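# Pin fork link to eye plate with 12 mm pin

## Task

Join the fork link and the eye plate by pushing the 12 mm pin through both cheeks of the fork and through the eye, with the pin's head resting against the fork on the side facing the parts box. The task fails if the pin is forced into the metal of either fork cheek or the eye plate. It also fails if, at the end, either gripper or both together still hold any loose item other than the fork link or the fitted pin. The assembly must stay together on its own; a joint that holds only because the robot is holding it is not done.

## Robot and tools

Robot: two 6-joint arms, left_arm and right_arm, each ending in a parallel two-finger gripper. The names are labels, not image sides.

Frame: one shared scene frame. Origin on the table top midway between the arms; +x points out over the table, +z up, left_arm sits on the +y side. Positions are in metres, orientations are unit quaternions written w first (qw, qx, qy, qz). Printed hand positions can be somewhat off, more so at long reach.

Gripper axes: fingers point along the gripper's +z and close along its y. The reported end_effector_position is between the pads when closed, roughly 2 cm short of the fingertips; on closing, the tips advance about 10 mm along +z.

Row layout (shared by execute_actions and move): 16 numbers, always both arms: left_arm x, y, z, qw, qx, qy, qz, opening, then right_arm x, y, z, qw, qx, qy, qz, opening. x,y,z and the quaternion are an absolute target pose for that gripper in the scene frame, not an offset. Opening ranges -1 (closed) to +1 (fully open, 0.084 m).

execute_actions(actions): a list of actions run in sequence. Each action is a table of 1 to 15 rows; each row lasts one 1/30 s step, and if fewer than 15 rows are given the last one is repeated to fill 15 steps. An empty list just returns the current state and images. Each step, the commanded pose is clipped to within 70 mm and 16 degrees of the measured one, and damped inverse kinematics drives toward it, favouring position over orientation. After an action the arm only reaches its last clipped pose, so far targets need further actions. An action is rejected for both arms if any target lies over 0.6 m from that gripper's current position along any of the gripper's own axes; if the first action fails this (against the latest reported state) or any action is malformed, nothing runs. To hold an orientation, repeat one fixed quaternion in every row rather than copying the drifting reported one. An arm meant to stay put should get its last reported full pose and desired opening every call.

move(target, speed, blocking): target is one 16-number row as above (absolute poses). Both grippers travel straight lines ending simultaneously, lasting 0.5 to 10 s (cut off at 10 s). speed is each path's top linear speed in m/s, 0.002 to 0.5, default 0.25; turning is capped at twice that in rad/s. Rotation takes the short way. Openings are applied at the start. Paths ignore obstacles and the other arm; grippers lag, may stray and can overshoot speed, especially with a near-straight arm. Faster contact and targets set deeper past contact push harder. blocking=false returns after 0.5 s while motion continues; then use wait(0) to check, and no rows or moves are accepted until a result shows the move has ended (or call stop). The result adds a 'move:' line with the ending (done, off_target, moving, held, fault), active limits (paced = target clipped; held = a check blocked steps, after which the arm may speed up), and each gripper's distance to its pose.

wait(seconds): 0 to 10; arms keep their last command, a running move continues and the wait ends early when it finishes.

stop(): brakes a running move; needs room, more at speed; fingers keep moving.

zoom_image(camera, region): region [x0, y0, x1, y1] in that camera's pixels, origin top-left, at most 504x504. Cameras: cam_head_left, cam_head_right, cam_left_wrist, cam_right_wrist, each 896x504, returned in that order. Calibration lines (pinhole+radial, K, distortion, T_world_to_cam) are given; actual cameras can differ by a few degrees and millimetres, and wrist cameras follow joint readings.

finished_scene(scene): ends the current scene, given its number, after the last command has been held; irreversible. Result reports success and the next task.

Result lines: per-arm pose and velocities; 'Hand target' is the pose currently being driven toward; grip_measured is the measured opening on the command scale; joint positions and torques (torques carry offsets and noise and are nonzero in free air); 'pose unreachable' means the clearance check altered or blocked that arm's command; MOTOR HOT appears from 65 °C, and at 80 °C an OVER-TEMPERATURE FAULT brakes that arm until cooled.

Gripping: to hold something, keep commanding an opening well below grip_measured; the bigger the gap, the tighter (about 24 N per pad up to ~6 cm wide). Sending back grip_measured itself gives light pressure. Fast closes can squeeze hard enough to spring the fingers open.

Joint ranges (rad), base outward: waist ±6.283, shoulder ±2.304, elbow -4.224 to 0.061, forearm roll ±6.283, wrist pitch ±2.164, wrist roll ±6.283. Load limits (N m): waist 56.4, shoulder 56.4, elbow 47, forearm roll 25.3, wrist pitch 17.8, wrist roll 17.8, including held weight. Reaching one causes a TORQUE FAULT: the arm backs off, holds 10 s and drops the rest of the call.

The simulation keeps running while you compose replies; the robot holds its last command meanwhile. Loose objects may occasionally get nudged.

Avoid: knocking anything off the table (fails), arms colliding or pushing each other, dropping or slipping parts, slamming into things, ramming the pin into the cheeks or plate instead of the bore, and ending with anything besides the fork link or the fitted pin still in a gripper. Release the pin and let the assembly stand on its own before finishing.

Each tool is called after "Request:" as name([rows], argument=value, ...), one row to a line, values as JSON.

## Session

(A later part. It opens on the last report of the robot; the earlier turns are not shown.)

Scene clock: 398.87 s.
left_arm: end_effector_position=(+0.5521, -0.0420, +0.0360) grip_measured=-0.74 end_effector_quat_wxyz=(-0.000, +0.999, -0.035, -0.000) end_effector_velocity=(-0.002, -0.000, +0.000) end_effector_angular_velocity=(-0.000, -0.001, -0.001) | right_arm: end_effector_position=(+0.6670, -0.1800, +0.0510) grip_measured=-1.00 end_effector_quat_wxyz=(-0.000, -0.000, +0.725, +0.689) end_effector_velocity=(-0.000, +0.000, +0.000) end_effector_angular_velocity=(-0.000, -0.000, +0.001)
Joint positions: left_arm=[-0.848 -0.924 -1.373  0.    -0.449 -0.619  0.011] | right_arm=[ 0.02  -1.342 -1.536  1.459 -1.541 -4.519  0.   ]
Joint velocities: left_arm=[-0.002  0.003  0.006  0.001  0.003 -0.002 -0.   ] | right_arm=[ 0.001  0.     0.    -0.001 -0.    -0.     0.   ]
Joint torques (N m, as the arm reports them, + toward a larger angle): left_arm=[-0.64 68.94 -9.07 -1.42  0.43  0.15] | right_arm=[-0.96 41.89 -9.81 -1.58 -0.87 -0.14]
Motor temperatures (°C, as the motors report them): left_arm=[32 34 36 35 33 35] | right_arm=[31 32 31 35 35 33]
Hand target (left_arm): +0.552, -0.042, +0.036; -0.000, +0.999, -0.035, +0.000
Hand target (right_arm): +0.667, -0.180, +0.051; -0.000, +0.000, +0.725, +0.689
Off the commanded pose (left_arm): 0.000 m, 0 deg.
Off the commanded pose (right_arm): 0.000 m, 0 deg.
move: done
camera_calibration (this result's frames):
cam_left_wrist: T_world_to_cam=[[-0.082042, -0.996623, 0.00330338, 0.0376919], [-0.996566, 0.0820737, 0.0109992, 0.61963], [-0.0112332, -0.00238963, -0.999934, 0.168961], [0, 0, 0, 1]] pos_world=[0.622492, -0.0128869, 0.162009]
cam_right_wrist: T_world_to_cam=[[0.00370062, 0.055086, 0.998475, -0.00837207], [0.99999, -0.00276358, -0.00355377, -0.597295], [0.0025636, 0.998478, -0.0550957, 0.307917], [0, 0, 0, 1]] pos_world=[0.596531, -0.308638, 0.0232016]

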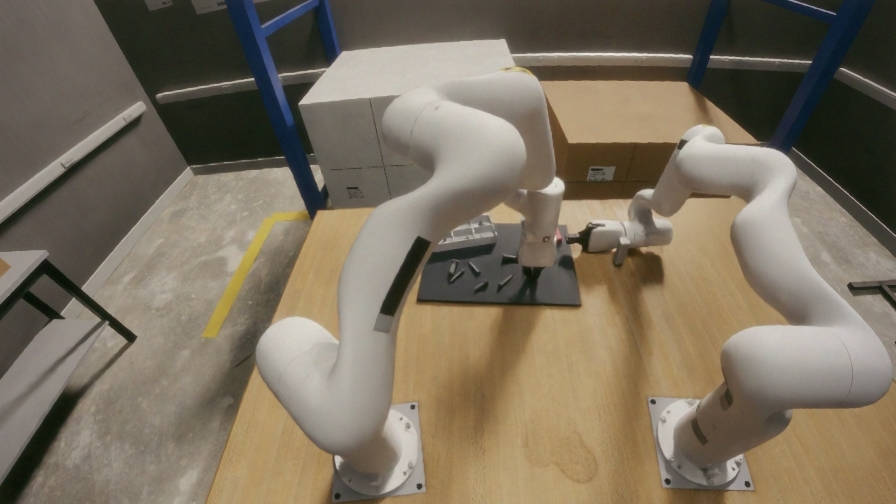

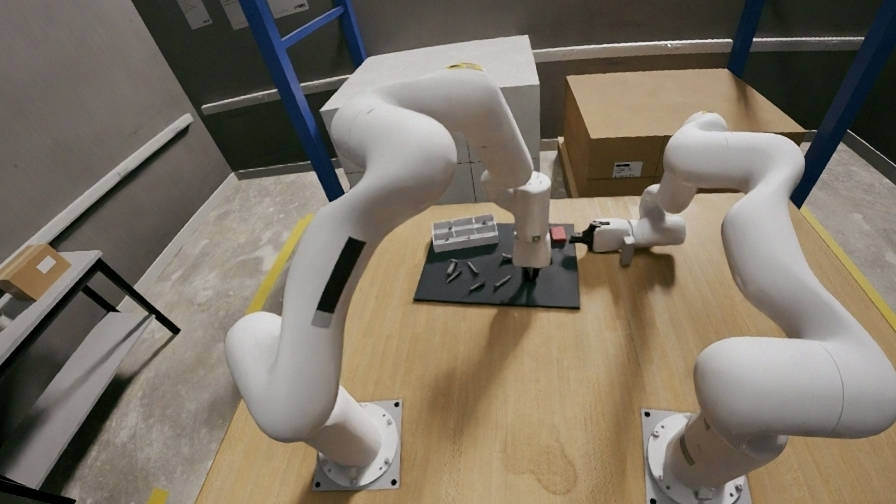

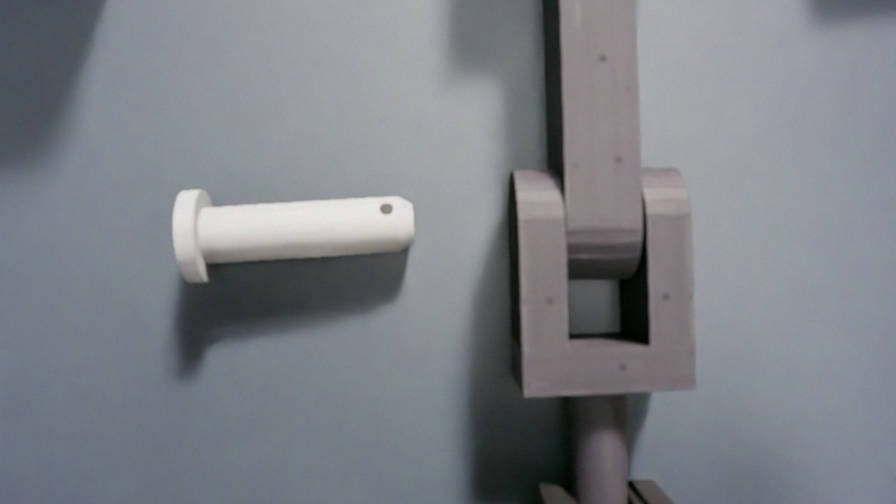

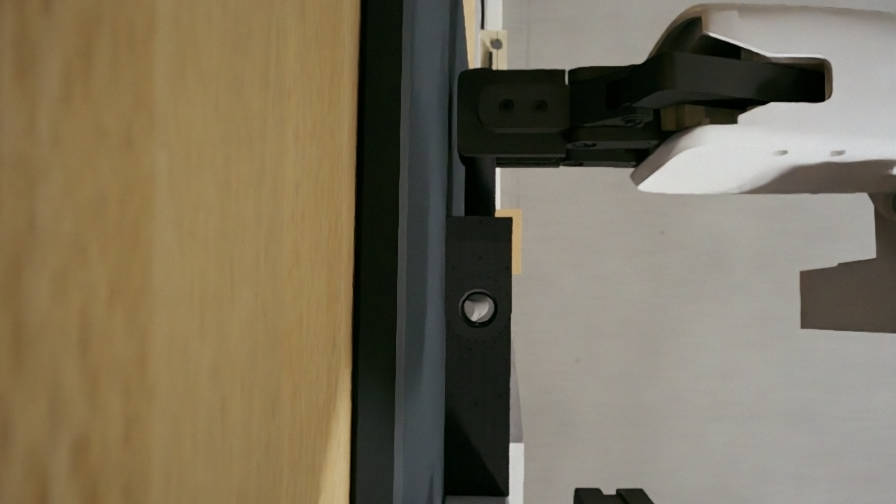

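Request:
move(target=[0.552,-0.044,0.036,0,0.9994,-0.035,0,0,0.667,-0.18,0.051,0,0,0.725,0.689,-1], speed=0.01)

Request:
move(target=[0.552,-0.044,0.09,0,0.9994,-0.035,0,0,0.667,-0.18,0.051,0,0,0.725,0.689,-1], speed=0.08)

Request:
move(target=[0.629,0.018,0.08,0,0.7071,0.7071,0,0,0.667,-0.18,0.051,0,0,0.725,0.689,-1], speed=0.4)

Request:
move(target=[0.629,0.018,0.033,0,0.7071,0.7071,0,0,0.667,-0.18,0.051,0,0,0.725,0.689,-1], speed=0.04)

Scene clock: 402.60 s.
left_arm: end_effector_position=(+0.5520, -0.0439, +0.0360) grip_measured=-0.01 end_effector_quat_wxyz=(+0.000, +0.999, -0.035, -0.000) end_effector_velocity=(-0.000, -0.001, -0.000) end_effector_angular_velocity=(+0.000, +0.001, +0.001) | right_arm: end_effector_position=(+0.6670, -0.1800, +0.0510) grip_measured=-1.00 end_effector_quat_wxyz=(-0.000, +0.000, +0.725, +0.689) end_effector_velocity=(+0.000, -0.001, +0.000) end_effector_angular_velocity=(-0.000, +0.000, -0.001)
Joint positions: left_arm=[-0.851 -0.926 -1.377 -0.    -0.451 -0.622  0.044] | right_arm=[ 0.02  -1.342 -1.536  1.459 -1.541 -4.519  0.   ]
Joint velocities: left_arm=[-0.001 -0.001 -0.002 -0.    -0.001 -0.001  0.   ] | right_arm=[-0.001  0.001  0.001 -0.    -0.     0.     0.   ]
Joint torques (N m, as the arm reports them, + toward a larger angle): left_arm=[ 5.88 69.56 -9.35 -0.33  0.35 -0.19] | right_arm=[-0.87 48.54 -8.9  -1.41 -0.9  -0.38]
Motor temperatures (°C, as the motors report them): left_arm=[32 34 36 35 33 35] | right_arm=[31 32 31 35 35 33]
Hand target (left_arm): +0.552, -0.044, +0.036; +0.000, +0.999, -0.035, -0.000
Hand target (right_arm): +0.667, -0.180, +0.051; -0.000, +0.000, +0.725, +0.689
Off the commanded pose (left_arm): 0.000 m, 0 deg.
Off the commanded pose (right_arm): 0.000 m, 0 deg.
move: done
camera_calibration (this result's frames):
cam_left_wrist: T_world_to_cam=[[-0.0820655, -0.996621, 0.00337342, 0.0357875], [-0.996564, 0.0820979, 0.0109493, 0.619654], [-0.0111893, -0.00246326, -0.999934, 0.168955], [0, 0, 0, 1]] pos_world=[0.622352, -0.0147895, 0.162038]
cam_right_wrist: T_world_to_cam=[[0.00370086, 0.055086, 0.998475, -0.00837224], [0.99999, -0.00276384, -0.003554, -0.597295], [0.00256385, 0.998478, -0.0550956, 0.307917], [0, 0, 0, 1]] pos_world=[0.596531, -0.308638, 0.0232016]

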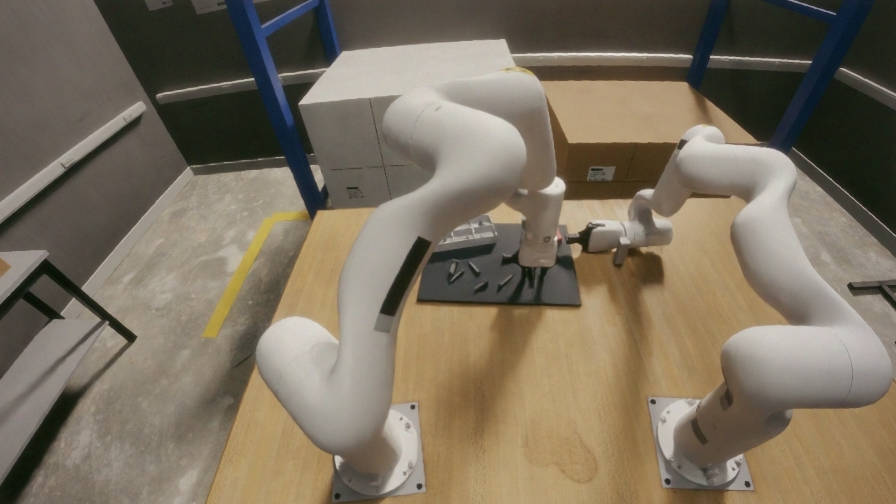

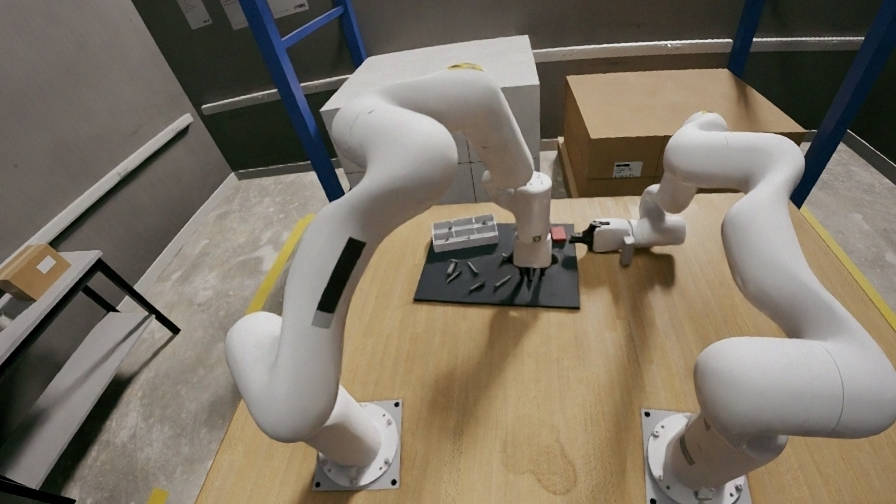

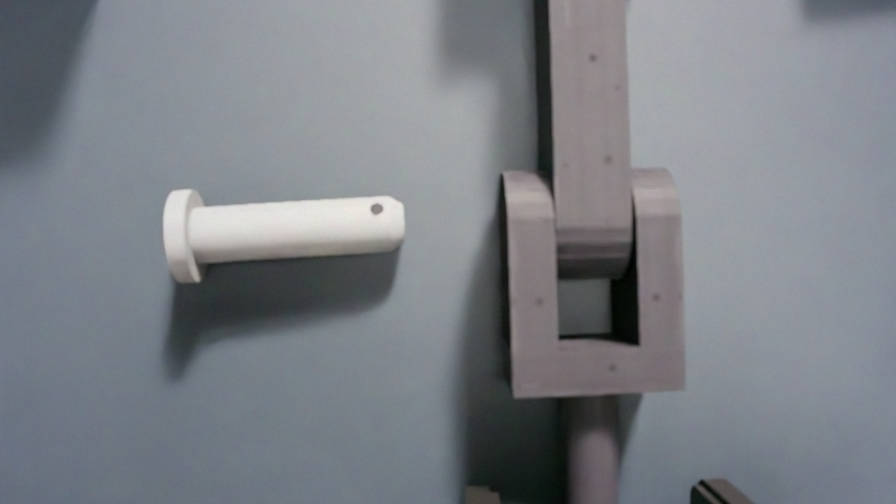

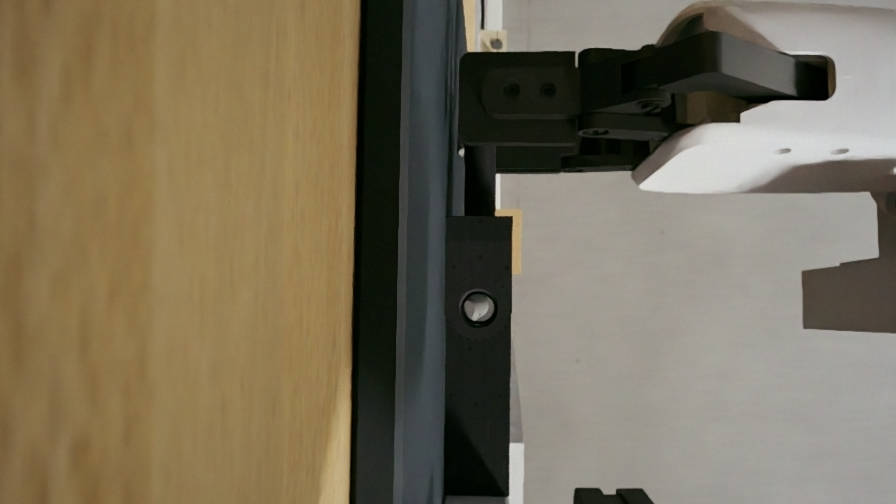

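Scene clock: 403.70 s.
left_arm: end_effector_position=(+0.5518, -0.0439, +0.0896) grip_measured=-0.01 end_effector_quat_wxyz=(-0.000, +0.999, -0.035, -0.000) end_effector_velocity=(-0.001, -0.000, +0.002) end_effector_angular_velocity=(-0.000, +0.001, +0.000) | right_arm: end_effector_position=(+0.6670, -0.1800, +0.0510) grip_measured=-1.00 end_effector_quat_wxyz=(+0.000, +0.000, +0.725, +0.689) end_effector_velocity=(+0.001, -0.000, +0.000) end_effector_angular_velocity=(+0.000, -0.000, -0.002)
Joint positions: left_arm=[-0.851 -0.832 -1.359 -0.    -0.528 -0.621  0.044] | right_arm=[ 0.02  -1.342 -1.536  1.459 -1.541 -4.519  0.   ]
Joint velocities: left_arm=[-0.001  0.003  0.    -0.001 -0.004  0.     0.   ] | right_arm=[-0.     0.    -0.     0.002  0.     0.     0.   ]
Joint torques (N m, as the arm reports them, + toward a larger angle): left_arm=[  6.45  67.84 -10.03  -0.58   0.3   -0.31] | right_arm=[ -1.23  42.52 -10.46  -0.76  -1.06  -0.02]
Motor temperatures (°C, as the motors report them): left_arm=[32 34 36 35 33 35] | right_arm=[31 32 31 35 35 33]
Hand target (left_arm): +0.552, -0.044, +0.090; +0.000, +0.999, -0.035, -0.000
Hand target (right_arm): +0.667, -0.180, +0.051; -0.000, -0.000, +0.725, +0.689
Off the commanded pose (left_arm): 0.000 m, 0 deg.
Off the commanded pose (right_arm): 0.000 m, 0 deg.
move: done
camera_calibration (this result's frames):
cam_left_wrist: T_world_to_cam=[[-0.0821186, -0.996617, 0.00334247, 0.0356553], [-0.996556, 0.0821514, 0.0112579, 0.618874], [-0.0114944, -0.00240648, -0.999931, 0.222751], [0, 0, 0, 1]] pos_world=[0.622231, -0.0147706, 0.215649]
cam_right_wrist: T_world_to_cam=[[0.00370068, 0.0550859, 0.998475, -0.00837217], [0.99999, -0.00276412, -0.0035538, -0.597295], [0.00256414, 0.998478, -0.0550956, 0.307917], [0, 0, 0, 1]] pos_world=[0.596531, -0.308638, 0.0232016]

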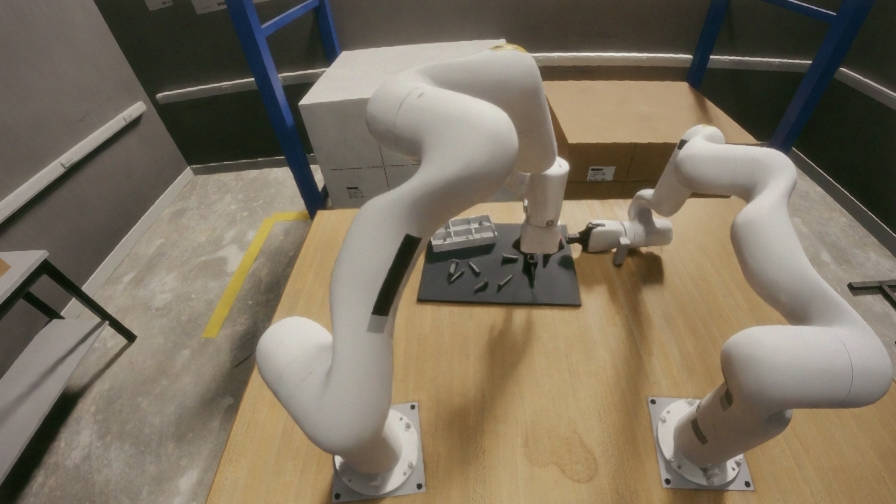

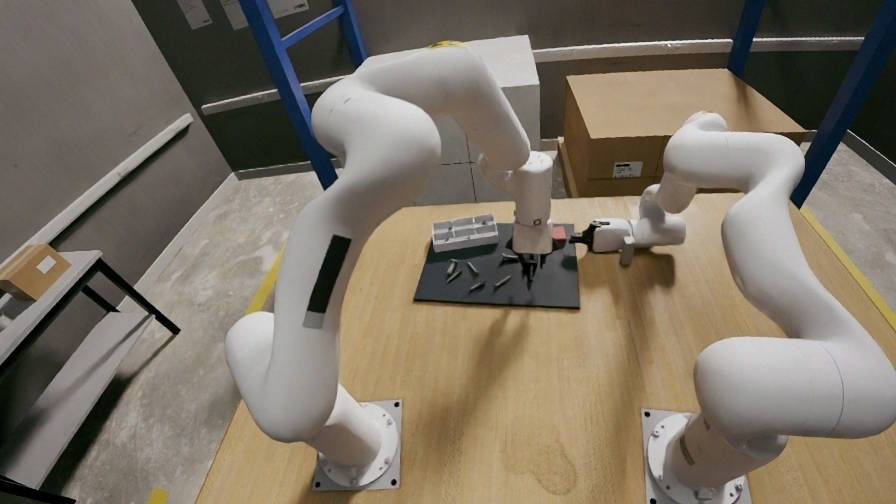

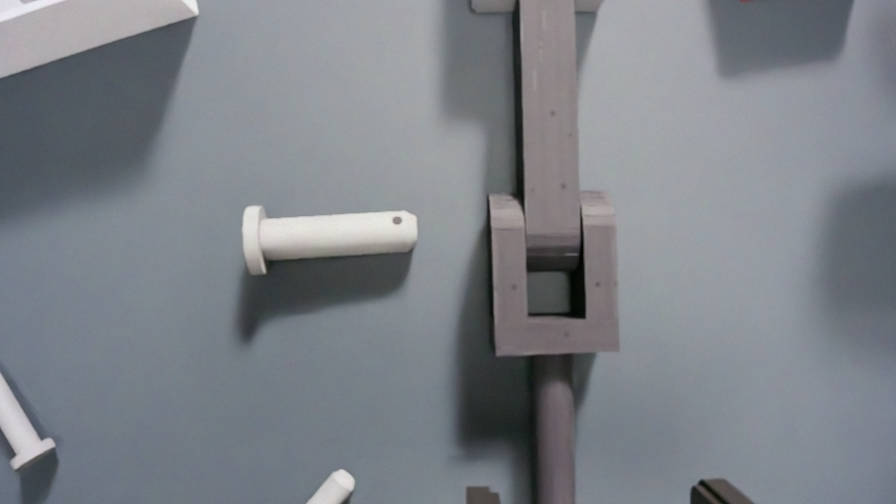

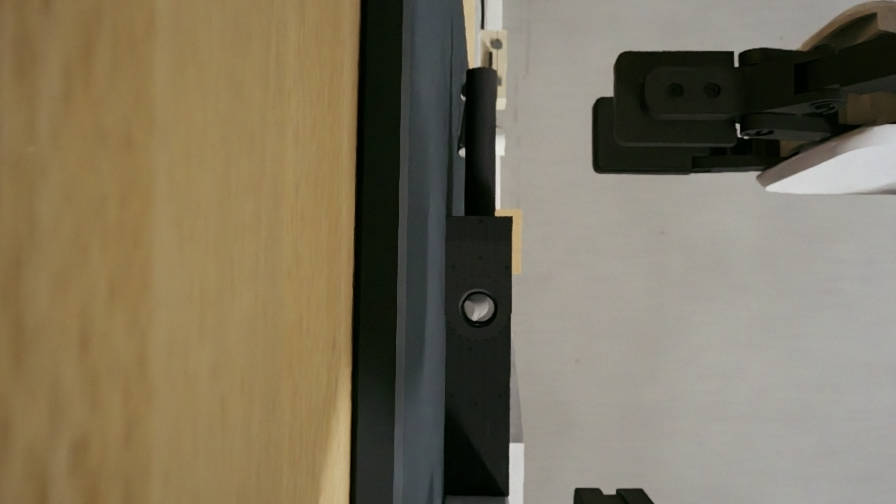

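Scene clock: 406.33 s.
left_arm: end_effector_position=(+0.6288, +0.0180, +0.0801) grip_measured=-0.01 end_effector_quat_wxyz=(+0.000, +0.707, +0.707, -0.000) end_effector_velocity=(+0.000, +0.000, -0.000) end_effector_angular_velocity=(+0.006, -0.002, +0.011) | right_arm: end_effector_position=(+0.6670, -0.1800, +0.0510) grip_measured=-1.00 end_effector_quat_wxyz=(+0.000, +0.000, +0.725, +0.689) end_effector_velocity=(+0.000, -0.001, +0.000) end_effector_angular_velocity=(+0.000, -0.000, -0.002)
Joint positions: left_arm=[-0.703 -0.901 -1.461 -0.001 -0.559 -2.113  0.044] | right_arm=[ 0.02  -1.342 -1.536  1.459 -1.541 -4.519  0.   ]
Joint velocities: left_arm=[-0.001 -0.001 -0.002  0.011 -0.002 -0.021 -0.   ] | right_arm=[-0.002  0.     0.     0.     0.    -0.     0.   ]
Joint torques (N m, as the arm reports them, + toward a larger angle): left_arm=[  5.9   69.81 -10.3   -0.7    0.35  -0.08] | right_arm=[-0.01 43.49 -8.09 -0.48 -0.86 -0.25]
Motor temperatures (°C, as the motors report them): left_arm=[32 34 36 35 33 35] | right_arm=[31 32 31 35 35 33]
Hand target (left_arm): +0.629, +0.018, +0.080; +0.000, +0.707, +0.707, -0.000
Hand target (right_arm): +0.667, -0.180, +0.051; +0.000, +0.000, +0.725, +0.689
Off the commanded pose (left_arm): 0.000 m, 0 deg.
Off the commanded pose (right_arm): 0.000 m, 0 deg.
move: done
camera_calibration (this result's frames):
cam_left_wrist: T_world_to_cam=[[0.999908, -0.0131837, 0.00330693, -0.594371], [-0.0132213, -0.999845, 0.0116291, 0.0917517], [0.00315311, -0.0116718, -0.999927, 0.205177], [0, 0, 0, 1]] pos_world=[0.594882, 0.0862962, 0.20606]
cam_right_wrist: T_world_to_cam=[[0.00370088, 0.0550859, 0.998475, -0.0083723], [0.99999, -0.00276397, -0.003554, -0.597295], [0.00256398, 0.998478, -0.0550955, 0.307917], [0, 0, 0, 1]] pos_world=[0.596531, -0.308638, 0.0232016]

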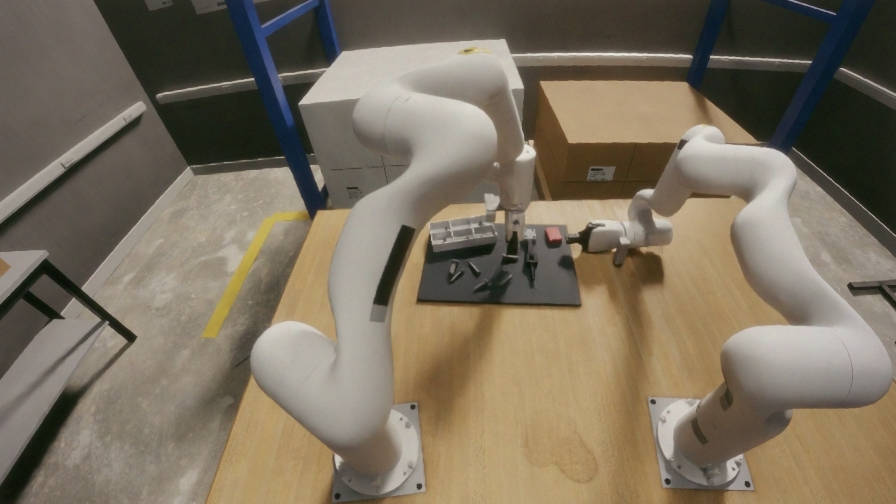

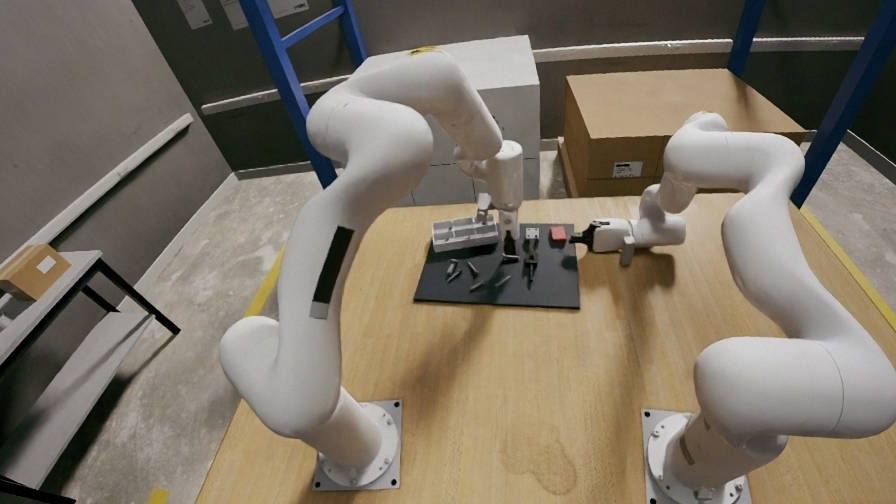

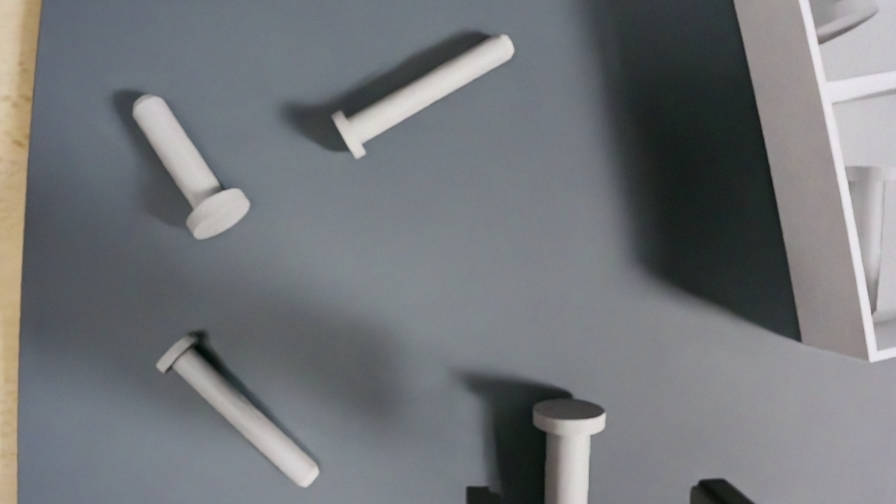

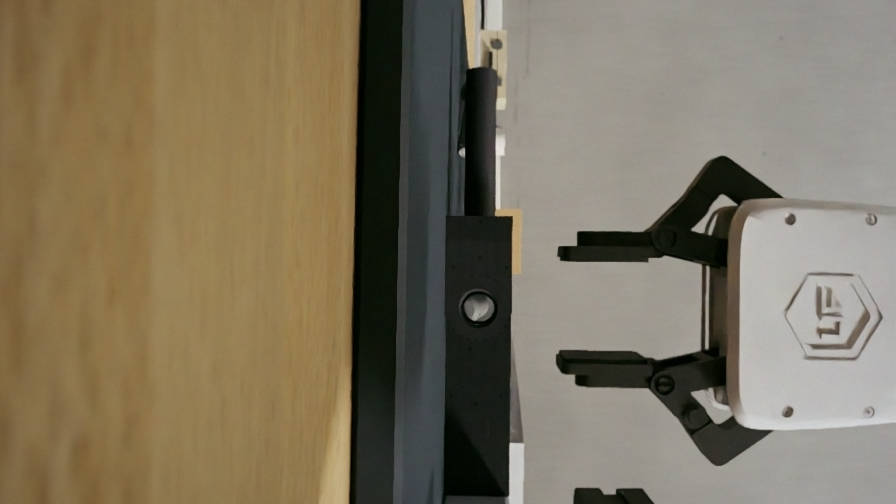

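Scene clock: 407.87 s.
left_arm: end_effector_position=(+0.6291, +0.0180, +0.0333) grip_measured=-0.01 end_effector_quat_wxyz=(+0.000, +0.707, +0.707, +0.000) end_effector_velocity=(-0.000, -0.000, -0.003) end_effector_angular_velocity=(-0.000, +0.000, +0.001) | right_arm: end_effector_position=(+0.6670, -0.1800, +0.0510) grip_measured=-1.00 end_effector_quat_wxyz=(+0.000, +0.000, +0.725, +0.689) end_effector_velocity=(+0.001, -0.000, +0.000) end_effector_angular_velocity=(-0.000, -0.002, -0.000)
Joint positions: left_arm=[-0.704 -0.982 -1.479  0.    -0.497 -2.115  0.044] | right_arm=[ 0.02  -1.342 -1.536  1.459 -1.541 -4.519  0.   ]
Joint velocities: left_arm=[ 0.    -0.005 -0.001 -0.001  0.004 -0.     0.   ] | right_arm=[-0.    -0.    -0.002  0.    -0.    -0.     0.   ]
Joint torques (N m, as the arm reports them, + toward a larger angle): left_arm=[ 5.9  72.57 -9.94 -0.67  0.28 -0.23] | right_arm=[-0.68 42.61 -9.29 -1.02 -0.77 -0.19]
Motor temperatures (°C, as the motors report them): left_arm=[32 34 36 35 33 35] | right_arm=[31 32 31 35 35 33]
Hand target (left_arm): +0.629, +0.018, +0.033; -0.000, +0.707, +0.707, +0.000
Hand target (right_arm): +0.667, -0.180, +0.051; +0.000, +0.000, +0.725, +0.689
Off the commanded pose (left_arm): 0.000 m, 0 deg.
Off the commanded pose (right_arm): 0.000 m, 0 deg.
move: done
camera_calibration (this result's frames):
cam_left_wrist: T_world_to_cam=[[0.999921, -0.0120476, 0.00355578, -0.594572], [-0.0120857, -0.999867, 0.0109153, 0.0915382], [0.0034238, -0.0109574, -0.999934, 0.158185], [0, 0, 0, 1]] pos_world=[0.59509, 0.0860962, 0.159289]
cam_right_wrist: T_world_to_cam=[[0.00370077, 0.0550861, 0.998475, -0.00837216], [0.99999, -0.00276403, -0.00355389, -0.597295], [0.00256404, 0.998478, -0.0550957, 0.307917], [0, 0, 0, 1]] pos_world=[0.596531, -0.308638, 0.0232016]

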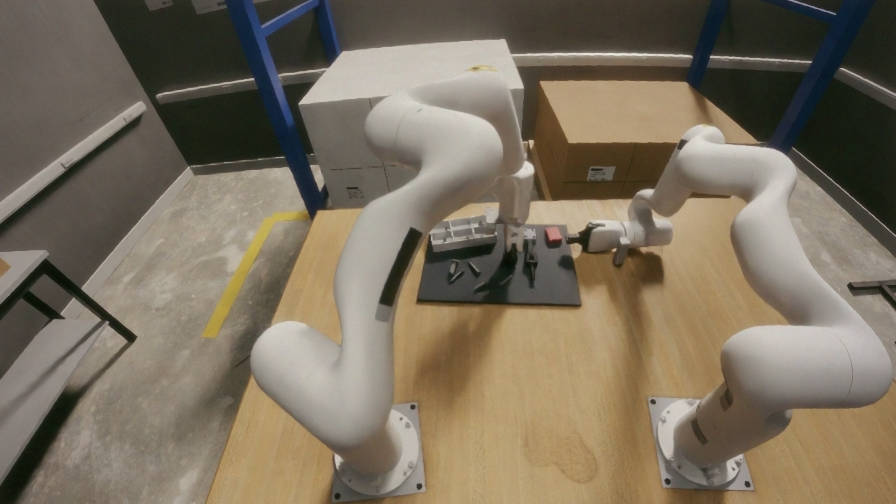

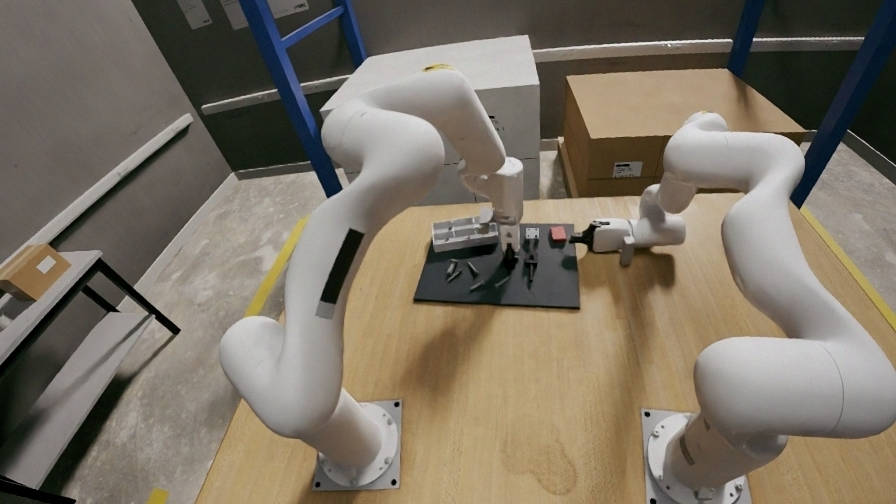

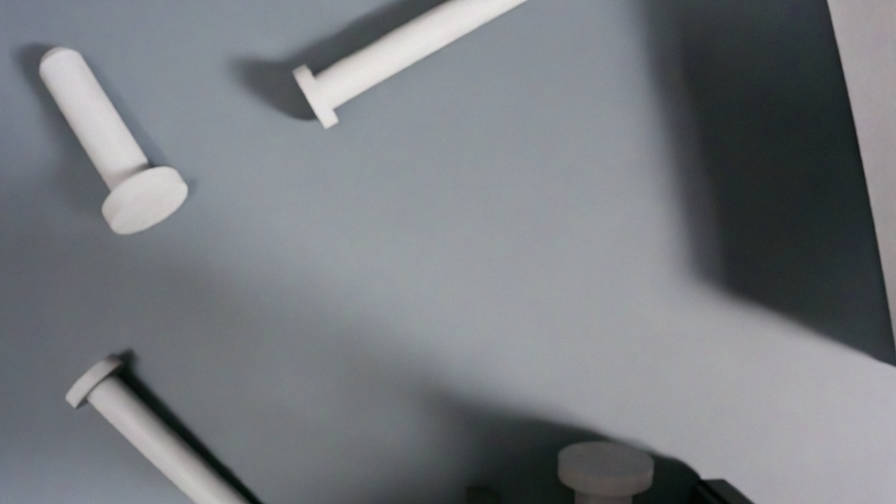

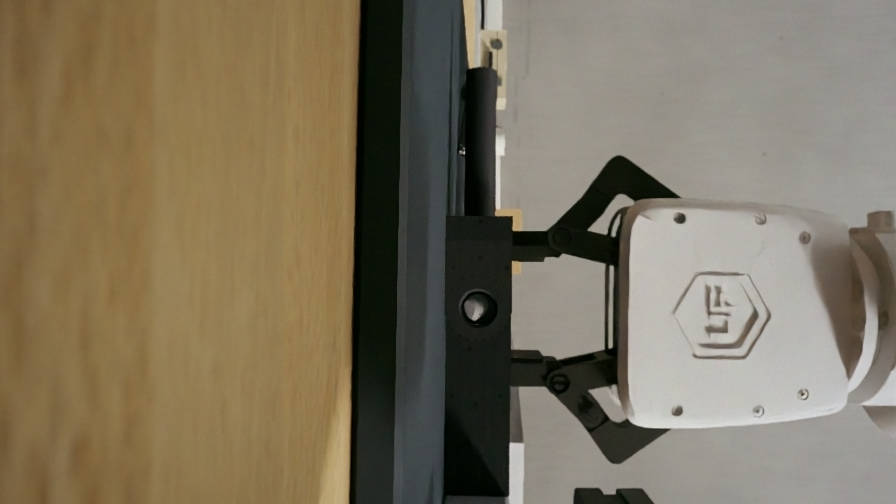

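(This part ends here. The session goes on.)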